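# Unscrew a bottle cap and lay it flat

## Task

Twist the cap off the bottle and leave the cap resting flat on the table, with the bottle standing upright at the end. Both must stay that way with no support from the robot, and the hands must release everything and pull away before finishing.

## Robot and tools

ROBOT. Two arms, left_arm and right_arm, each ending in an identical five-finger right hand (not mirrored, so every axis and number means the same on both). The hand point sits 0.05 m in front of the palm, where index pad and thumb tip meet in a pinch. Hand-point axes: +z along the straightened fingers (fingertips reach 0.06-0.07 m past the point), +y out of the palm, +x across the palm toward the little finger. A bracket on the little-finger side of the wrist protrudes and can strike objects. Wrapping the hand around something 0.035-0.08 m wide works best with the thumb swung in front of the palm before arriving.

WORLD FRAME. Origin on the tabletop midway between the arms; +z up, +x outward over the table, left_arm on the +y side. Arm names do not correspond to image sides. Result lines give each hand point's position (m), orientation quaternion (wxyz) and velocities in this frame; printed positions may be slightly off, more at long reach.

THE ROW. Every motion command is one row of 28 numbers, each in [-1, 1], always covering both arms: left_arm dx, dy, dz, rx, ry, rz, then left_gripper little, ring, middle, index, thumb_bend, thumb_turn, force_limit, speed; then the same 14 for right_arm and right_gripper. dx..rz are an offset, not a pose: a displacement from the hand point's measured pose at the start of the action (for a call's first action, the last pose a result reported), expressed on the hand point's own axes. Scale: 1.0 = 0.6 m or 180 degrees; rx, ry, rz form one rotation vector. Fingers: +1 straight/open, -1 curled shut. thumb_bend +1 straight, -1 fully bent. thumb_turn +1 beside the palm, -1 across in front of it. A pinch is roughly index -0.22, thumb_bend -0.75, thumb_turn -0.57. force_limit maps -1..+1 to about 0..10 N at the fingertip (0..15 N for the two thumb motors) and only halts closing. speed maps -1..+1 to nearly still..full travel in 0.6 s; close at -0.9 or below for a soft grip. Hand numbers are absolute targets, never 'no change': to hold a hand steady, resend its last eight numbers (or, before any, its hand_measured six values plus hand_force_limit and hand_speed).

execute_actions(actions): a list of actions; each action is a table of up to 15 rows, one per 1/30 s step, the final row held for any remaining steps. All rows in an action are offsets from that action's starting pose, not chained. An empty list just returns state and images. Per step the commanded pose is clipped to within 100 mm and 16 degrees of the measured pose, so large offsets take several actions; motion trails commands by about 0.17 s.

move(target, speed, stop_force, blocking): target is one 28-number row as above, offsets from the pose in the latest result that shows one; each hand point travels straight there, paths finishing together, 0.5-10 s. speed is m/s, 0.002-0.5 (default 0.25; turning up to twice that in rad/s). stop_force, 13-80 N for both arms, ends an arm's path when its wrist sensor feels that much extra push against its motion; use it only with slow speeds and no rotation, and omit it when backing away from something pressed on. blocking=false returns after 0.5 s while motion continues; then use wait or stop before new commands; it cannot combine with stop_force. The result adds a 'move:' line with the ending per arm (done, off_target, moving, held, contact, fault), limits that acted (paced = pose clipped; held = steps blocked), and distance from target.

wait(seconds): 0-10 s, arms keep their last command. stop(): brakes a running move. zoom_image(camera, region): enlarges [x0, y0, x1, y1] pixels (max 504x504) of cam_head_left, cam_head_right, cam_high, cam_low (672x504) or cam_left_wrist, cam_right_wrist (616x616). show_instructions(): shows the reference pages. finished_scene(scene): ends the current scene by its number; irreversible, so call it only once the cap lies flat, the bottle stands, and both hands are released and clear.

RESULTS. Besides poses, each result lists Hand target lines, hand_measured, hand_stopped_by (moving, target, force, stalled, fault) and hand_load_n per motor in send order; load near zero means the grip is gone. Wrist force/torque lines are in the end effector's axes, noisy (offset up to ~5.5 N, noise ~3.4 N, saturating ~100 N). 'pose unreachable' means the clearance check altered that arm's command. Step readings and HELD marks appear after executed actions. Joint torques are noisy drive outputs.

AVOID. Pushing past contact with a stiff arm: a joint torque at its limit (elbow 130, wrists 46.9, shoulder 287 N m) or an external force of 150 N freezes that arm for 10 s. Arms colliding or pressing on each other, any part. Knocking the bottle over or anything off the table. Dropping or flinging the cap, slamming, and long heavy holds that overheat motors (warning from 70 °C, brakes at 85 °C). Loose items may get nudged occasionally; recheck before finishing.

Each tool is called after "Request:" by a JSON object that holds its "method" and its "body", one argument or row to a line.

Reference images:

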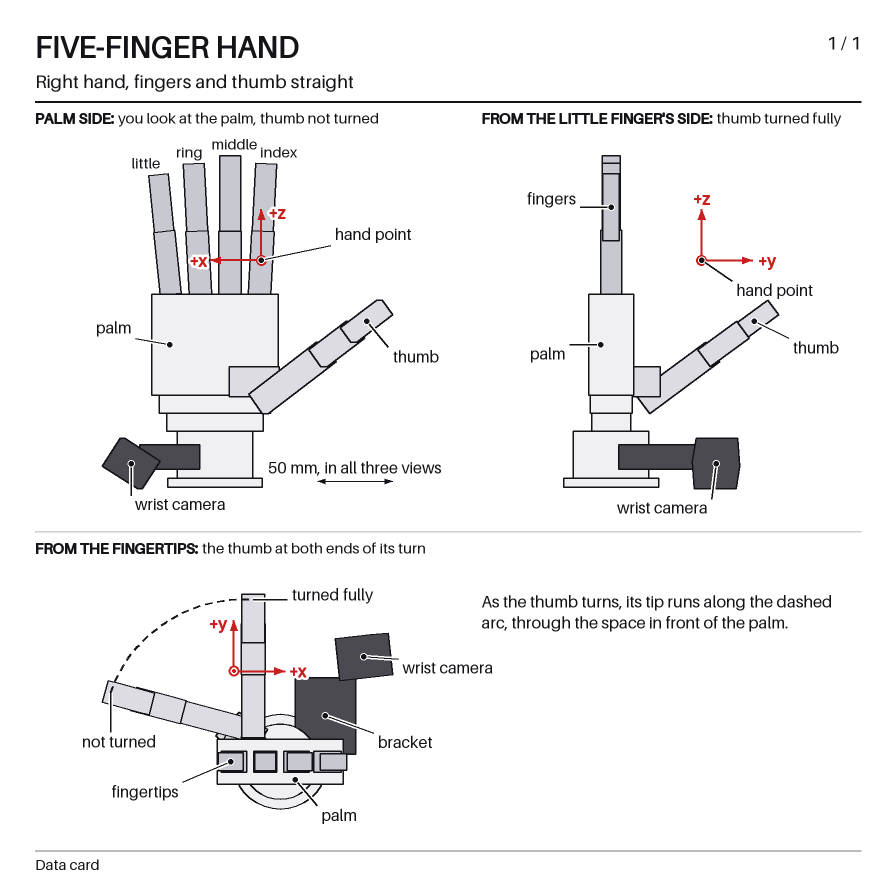

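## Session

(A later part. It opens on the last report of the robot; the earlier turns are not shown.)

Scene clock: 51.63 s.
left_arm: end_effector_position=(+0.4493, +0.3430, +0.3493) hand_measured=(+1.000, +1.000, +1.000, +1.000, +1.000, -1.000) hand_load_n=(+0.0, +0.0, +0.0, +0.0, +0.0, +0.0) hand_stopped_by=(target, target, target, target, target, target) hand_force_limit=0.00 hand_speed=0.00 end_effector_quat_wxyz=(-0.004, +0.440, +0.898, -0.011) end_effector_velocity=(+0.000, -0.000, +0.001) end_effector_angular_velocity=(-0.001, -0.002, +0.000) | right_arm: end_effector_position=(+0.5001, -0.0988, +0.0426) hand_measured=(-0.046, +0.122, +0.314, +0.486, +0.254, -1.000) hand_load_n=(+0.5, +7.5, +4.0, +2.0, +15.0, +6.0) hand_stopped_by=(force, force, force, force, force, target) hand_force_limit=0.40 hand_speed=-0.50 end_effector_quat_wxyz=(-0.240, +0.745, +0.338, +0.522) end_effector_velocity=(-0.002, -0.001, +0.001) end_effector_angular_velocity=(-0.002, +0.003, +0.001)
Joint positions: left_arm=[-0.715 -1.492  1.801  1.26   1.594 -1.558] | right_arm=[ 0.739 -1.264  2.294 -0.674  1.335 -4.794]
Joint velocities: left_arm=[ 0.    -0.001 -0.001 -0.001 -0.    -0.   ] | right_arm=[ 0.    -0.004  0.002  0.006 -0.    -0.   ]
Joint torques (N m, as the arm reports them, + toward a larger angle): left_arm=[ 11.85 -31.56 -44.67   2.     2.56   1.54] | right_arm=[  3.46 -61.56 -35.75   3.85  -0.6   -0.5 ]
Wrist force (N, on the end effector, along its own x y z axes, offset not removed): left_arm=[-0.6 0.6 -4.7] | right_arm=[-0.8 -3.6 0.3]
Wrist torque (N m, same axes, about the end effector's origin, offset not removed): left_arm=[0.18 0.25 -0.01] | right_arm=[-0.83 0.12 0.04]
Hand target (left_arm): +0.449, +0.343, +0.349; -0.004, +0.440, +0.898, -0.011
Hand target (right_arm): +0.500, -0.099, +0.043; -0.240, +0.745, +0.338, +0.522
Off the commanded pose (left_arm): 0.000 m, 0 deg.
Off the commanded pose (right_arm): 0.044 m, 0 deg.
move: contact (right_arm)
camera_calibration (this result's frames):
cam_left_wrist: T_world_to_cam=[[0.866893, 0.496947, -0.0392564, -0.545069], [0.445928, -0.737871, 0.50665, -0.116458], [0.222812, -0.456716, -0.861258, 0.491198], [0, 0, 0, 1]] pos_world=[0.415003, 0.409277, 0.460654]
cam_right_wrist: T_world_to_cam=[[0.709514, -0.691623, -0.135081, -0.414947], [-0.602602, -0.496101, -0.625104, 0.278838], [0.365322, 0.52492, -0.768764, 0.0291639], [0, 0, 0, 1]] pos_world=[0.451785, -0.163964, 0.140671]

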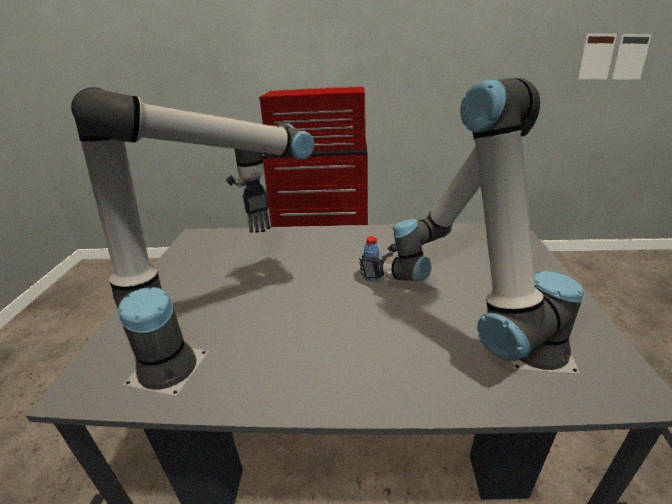

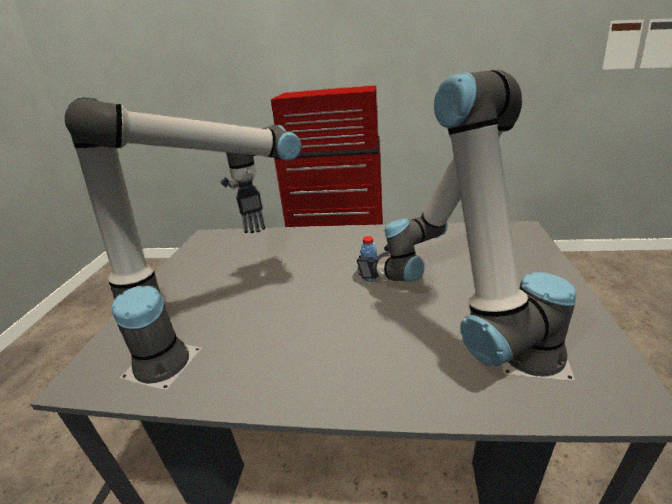

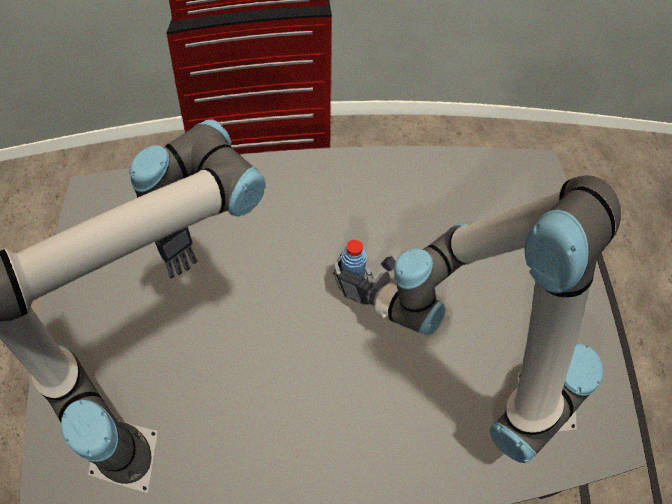

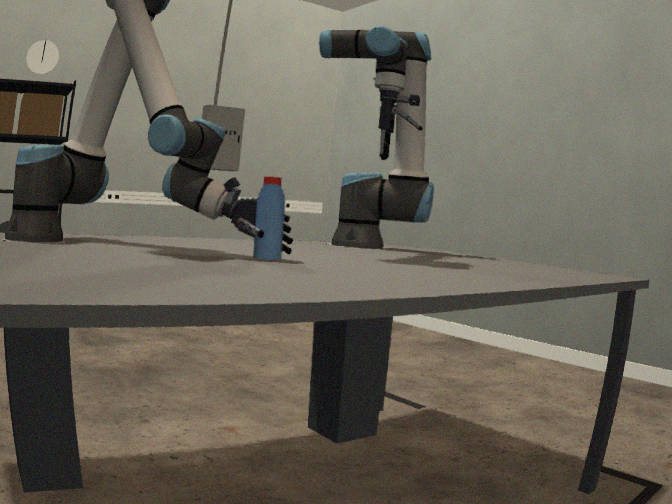

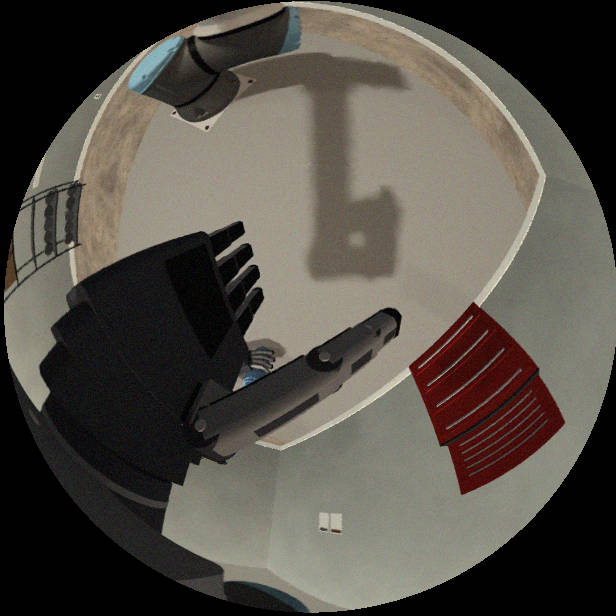

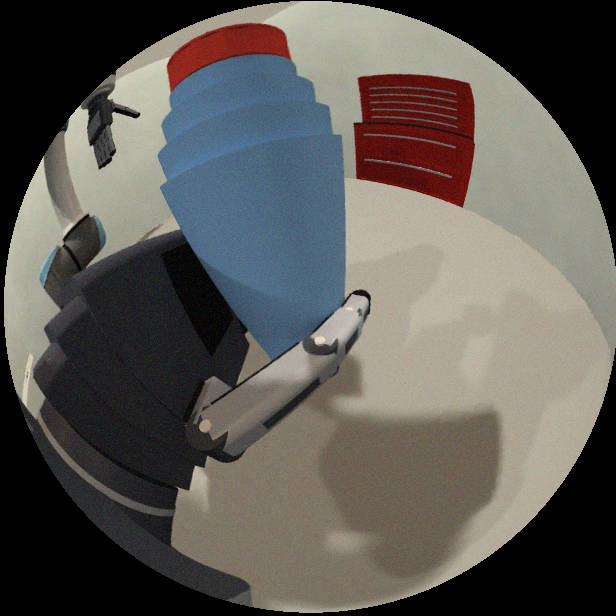

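Request:
{"method": "move", "body": {
  "target": [-0.638,-0.41,0.15,0.385,0.385,-0.385, -1,-1,-1,0.4,-0.2,-0.57,0,0, 0,0,0,0,0,0, -0.95,-0.95,-0.95,-0.95,-0.95,-1,0.4,-0.5],
  "speed": 0.2
}}

Scene clock: 57.87 s.
left_arm: end_effector_position=(+0.4669, +0.1357, +0.3116) hand_measured=(-1.000, -1.000, -1.000, +0.400, -0.200, -0.570) hand_load_n=(+0.0, +0.0, +0.0, +0.0, +0.0, +0.0) hand_stopped_by=(target, target, target, target, target, target) hand_force_limit=0.00 hand_speed=0.00 end_effector_quat_wxyz=(-0.361, +0.154, +0.911, -0.130) end_effector_velocity=(+0.000, +0.000, -0.000) end_effector_angular_velocity=(-0.000, -0.000, +0.000) | right_arm: end_effector_position=(+0.5001, -0.0988, +0.0426) hand_measured=(-0.046, +0.122, +0.314, +0.486, +0.254, -1.000) hand_load_n=(+0.5, +7.5, +4.0, +2.0, +15.0, +6.0) hand_stopped_by=(force, force, force, force, force, target) hand_force_limit=0.40 hand_speed=-0.50 end_effector_quat_wxyz=(-0.240, +0.745, +0.338, +0.522) end_effector_velocity=(-0.001, -0.001, -0.002) end_effector_angular_velocity=(-0.002, +0.003, +0.000)
Joint positions: left_arm=[-0.649 -0.939  1.28   1.72   2.214 -1.901] | right_arm=[ 0.739 -1.264  2.294 -0.674  1.335 -4.794]
Joint velocities: left_arm=[ 0.     0.     0.    -0.001 -0.     0.   ] | right_arm=[ 0.     0.002  0.001  0.001  0.    -0.   ]
Joint torques (N m, as the arm reports them, + toward a larger angle): left_arm=[-12.21 -71.84 -26.69   2.11  -1.63   1.43] | right_arm=[  0.6  -33.06 -10.19  -3.6    2.55   3.44]
Wrist force (N, on the end effector, along its own x y z axes, offset not removed): left_arm=[-1.6 1.6 -2.0] | right_arm=[-0.3 0.3 -2.5]
Wrist torque (N m, same axes, about the end effector's origin, offset not removed): left_arm=[0.27 0.20 0.04] | right_arm=[-0.01 0.26 0.13]
Hand target (left_arm): +0.467, +0.136, +0.312; -0.361, +0.154, +0.911, -0.130
Hand target (right_arm): +0.500, -0.099, +0.043; -0.240, +0.745, +0.338, +0.522
Off the commanded pose (left_arm): 0.252 m, 65 deg; position and orientation clipped at the last step of the last action.
Off the commanded pose (right_arm): 0.000 m, 0 deg.
move: held (left_arm); limits=paced,held; held on 88 of 166 steps (left_arm), including the last (left_arm)
pose unreachable (left arm): on one or more control steps of this call, first in action 0 (counted from 0), this arm could not follow its commanded pose, so it was not sent that pose on those steps. On the call's last step it was still not sent that pose. It may still have moved: this result reports where it is.
cause: the commanded pose would bring two parts of the arm too close to each other (joints 4 (wrist 1) to 6 (wrist 3) lie between them).
camera_calibration (this result's frames):
cam_left_wrist: T_world_to_cam=[[0.269722, 0.855505, -0.441997, -0.10311], [0.922545, -0.361126, -0.136008, -0.331532], [-0.275972, -0.371078, -0.886646, 0.589279], [0, 0, 0, 1]] pos_world=[0.496289, 0.187155, 0.431817]
cam_right_wrist: T_world_to_cam=[[0.70951, -0.691628, -0.135081, -0.41495], [-0.602605, -0.496097, -0.625104, 0.278842], [0.365326, 0.524918, -0.768764, 0.0291632], [0, 0, 0, 1]] pos_world=[0.451789, -0.163966, 0.140673]

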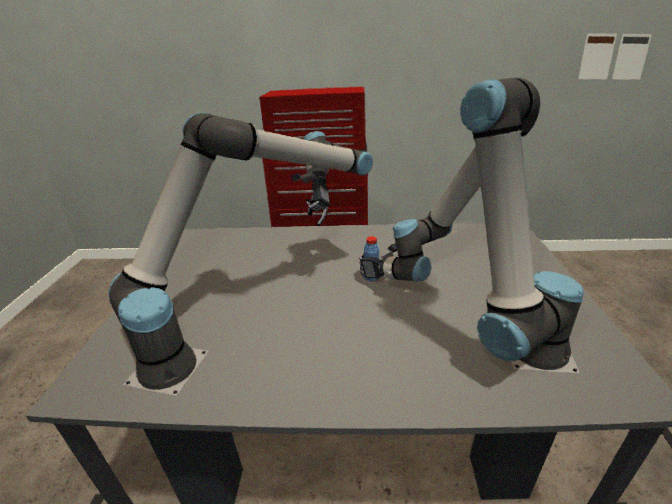

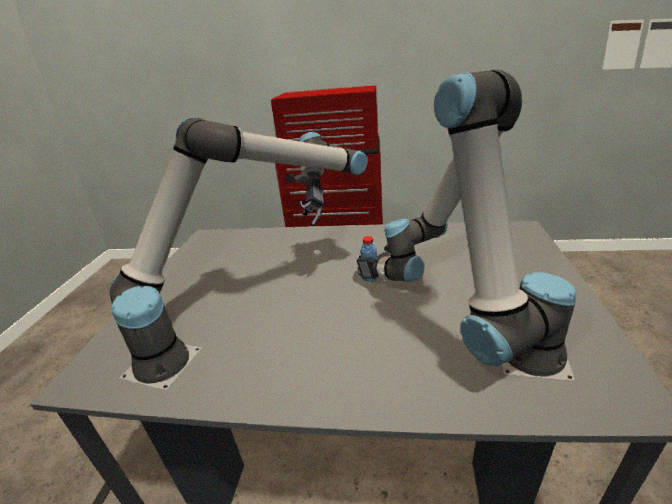

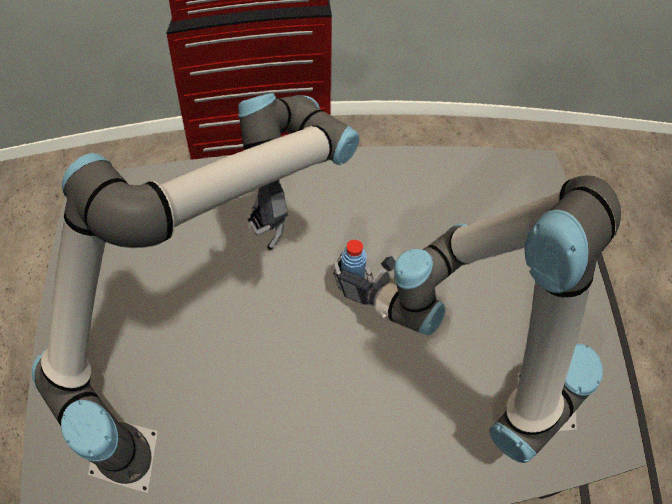

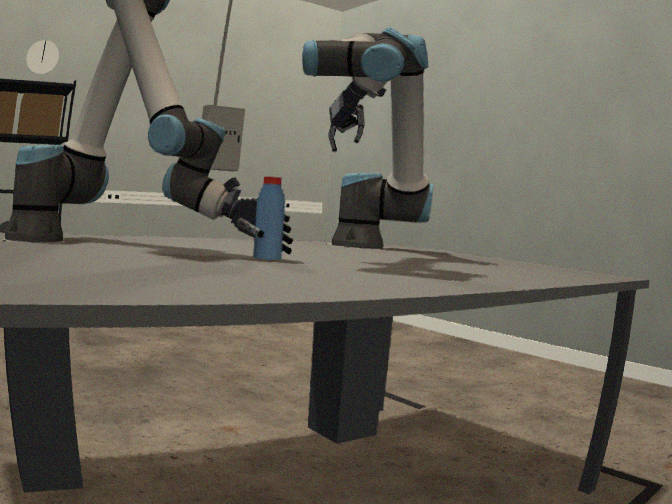

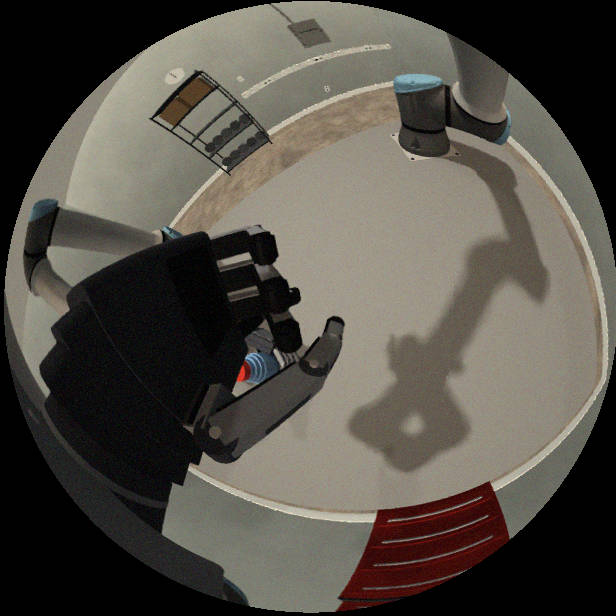

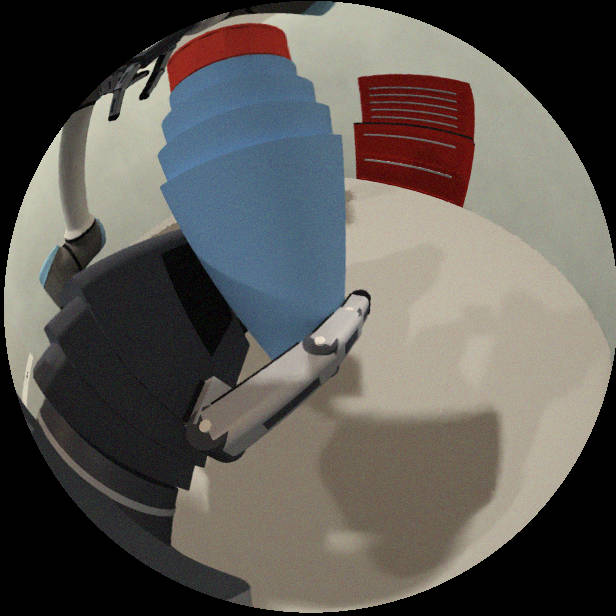

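Request:
{"method": "move", "body": {
  "target": [-0.233,-0.34,0.087,0.523,0.072,-0.32, -1,-1,-1,0.4,-0.2,-0.57,0,0, 0,0,0,0,0,0, -0.95,-0.95,-0.95,-0.95,-0.95,-1,0.4,-0.5],
  "speed": 0.2
}}

Scene clock: 63.57 s.
left_arm: end_effector_position=(+0.4669, +0.1343, +0.3112) hand_measured=(-1.000, -1.000, -1.000, +0.400, -0.200, -0.570) hand_load_n=(+0.0, +0.0, +0.0, +0.0, +0.0, +0.0) hand_stopped_by=(target, target, target, target, target, target) hand_force_limit=0.00 hand_speed=0.00 end_effector_quat_wxyz=(-0.363, +0.150, +0.910, -0.133) end_effector_velocity=(-0.000, +0.000, +0.000) end_effector_angular_velocity=(+0.001, +0.002, +0.001) | right_arm: end_effector_position=(+0.5001, -0.0988, +0.0426) hand_measured=(-0.046, +0.122, +0.314, +0.486, +0.254, -1.000) hand_load_n=(+0.5, +7.5, +4.0, +2.0, +15.0, +6.0) hand_stopped_by=(force, force, force, force, force, target) hand_force_limit=0.40 hand_speed=-0.50 end_effector_quat_wxyz=(-0.240, +0.745, +0.338, +0.522) end_effector_velocity=(-0.000, -0.000, -0.000) end_effector_angular_velocity=(-0.000, -0.000, -0.000)
Joint positions: left_arm=[-0.648 -0.936  1.278  1.718  2.223 -1.907] | right_arm=[ 0.739 -1.264  2.294 -0.674  1.335 -4.794]
Joint velocities: left_arm=[ 0.     0.    -0.     0.002  0.001  0.   ] | right_arm=[ 0.    -0.     0.001 -0.     0.    -0.   ]
Joint torques (N m, as the arm reports them, + toward a larger angle): left_arm=[ -9.73 -88.29 -26.64   5.55  -1.61   1.08] | right_arm=[  2.85 -36.97 -11.43  -2.44   2.9    3.22]
Wrist force (N, on the end effector, along its own x y z axes, offset not removed): left_arm=[-0.4 0.5 -3.1] | right_arm=[-3.6 3.7 2.8]
Wrist torque (N m, same axes, about the end effector's origin, offset not removed): left_arm=[0.14 0.25 0.05] | right_arm=[0.10 0.33 -0.22]
Hand target (left_arm): +0.467, +0.134, +0.311; -0.363, +0.150, +0.910, -0.133
Hand target (right_arm): +0.500, -0.099, +0.043; -0.240, +0.745, +0.338, +0.522
Off the commanded pose (left_arm): 0.251 m, 110 deg; position and orientation clipped at the last step of the last action.
Off the commanded pose (right_arm): 0.000 m, 0 deg.
move: held (left_arm); limits=paced,held; held on 144 of 154 steps (left_arm), including the last (left_arm)
pose unreachable (left arm): on one or more control steps of this call, first in action 0 (counted from 0), this arm could not follow its commanded pose, so it was not sent that pose on those steps. On the call's last step it was still not sent that pose. It may still have moved: this result reports where it is.
cause: the commanded pose would bring two parts of the arm too close to each other (joints 4 (wrist 1) to 6 (wrist 3) lie between them).
camera_calibration (this result's frames):
cam_left_wrist: T_world_to_cam=[[0.259234, 0.857017, -0.445331, -0.0963048], [0.925088, -0.352817, -0.140471, -0.333052], [-0.277506, -0.375555, -0.884278, 0.58901], [0, 0, 0, 1]] pos_world=[0.496522, 0.186234, 0.431177]
cam_right_wrist: T_world_to_cam=[[0.709509, -0.691628, -0.135081, -0.41495], [-0.602606, -0.496097, -0.625103, 0.278841], [0.365326, 0.524917, -0.768764, 0.0291623], [0, 0, 0, 1]] pos_world=[0.451788, -0.163967, 0.140671]

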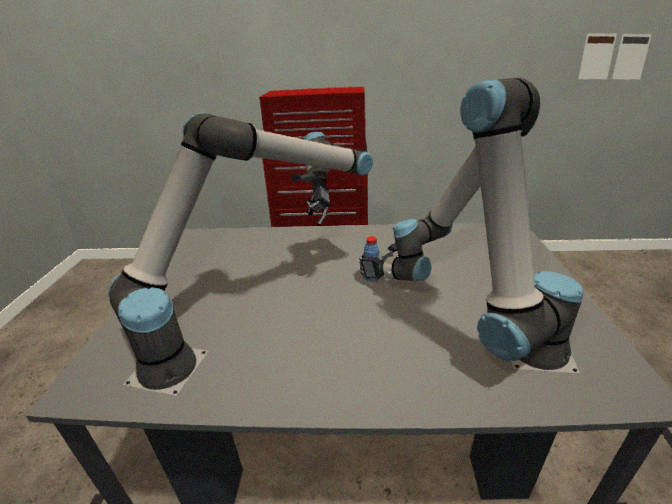

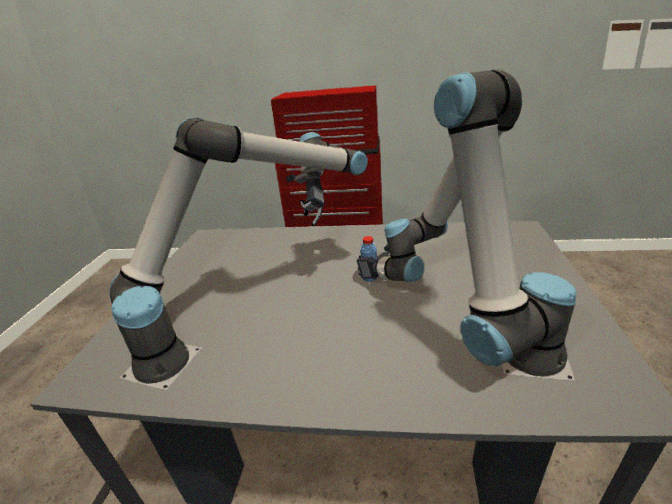

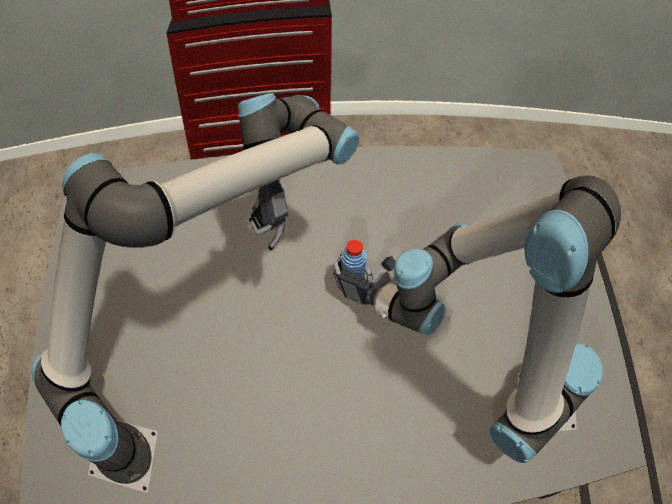

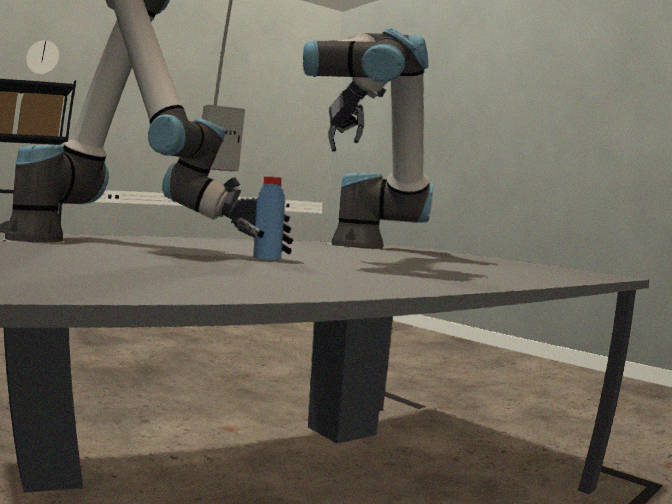

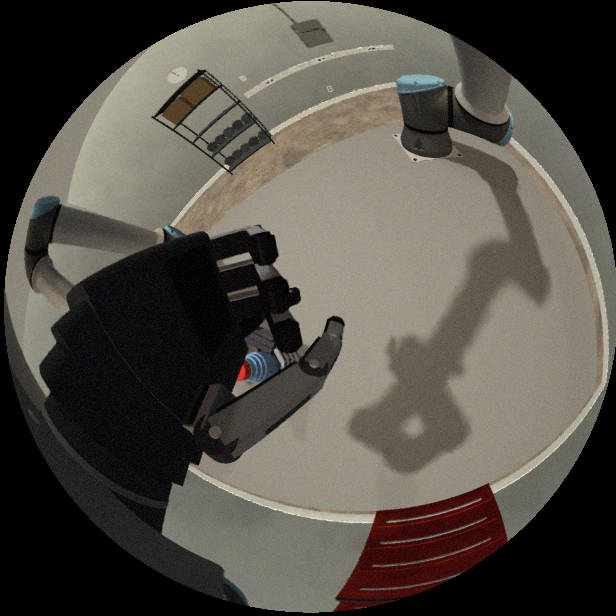

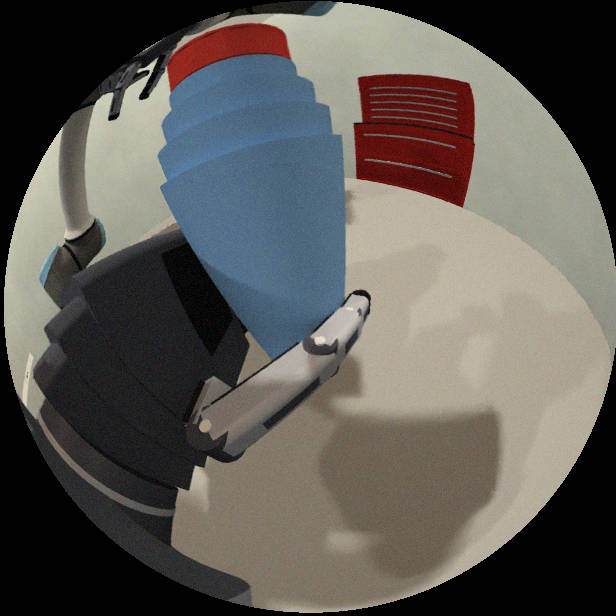

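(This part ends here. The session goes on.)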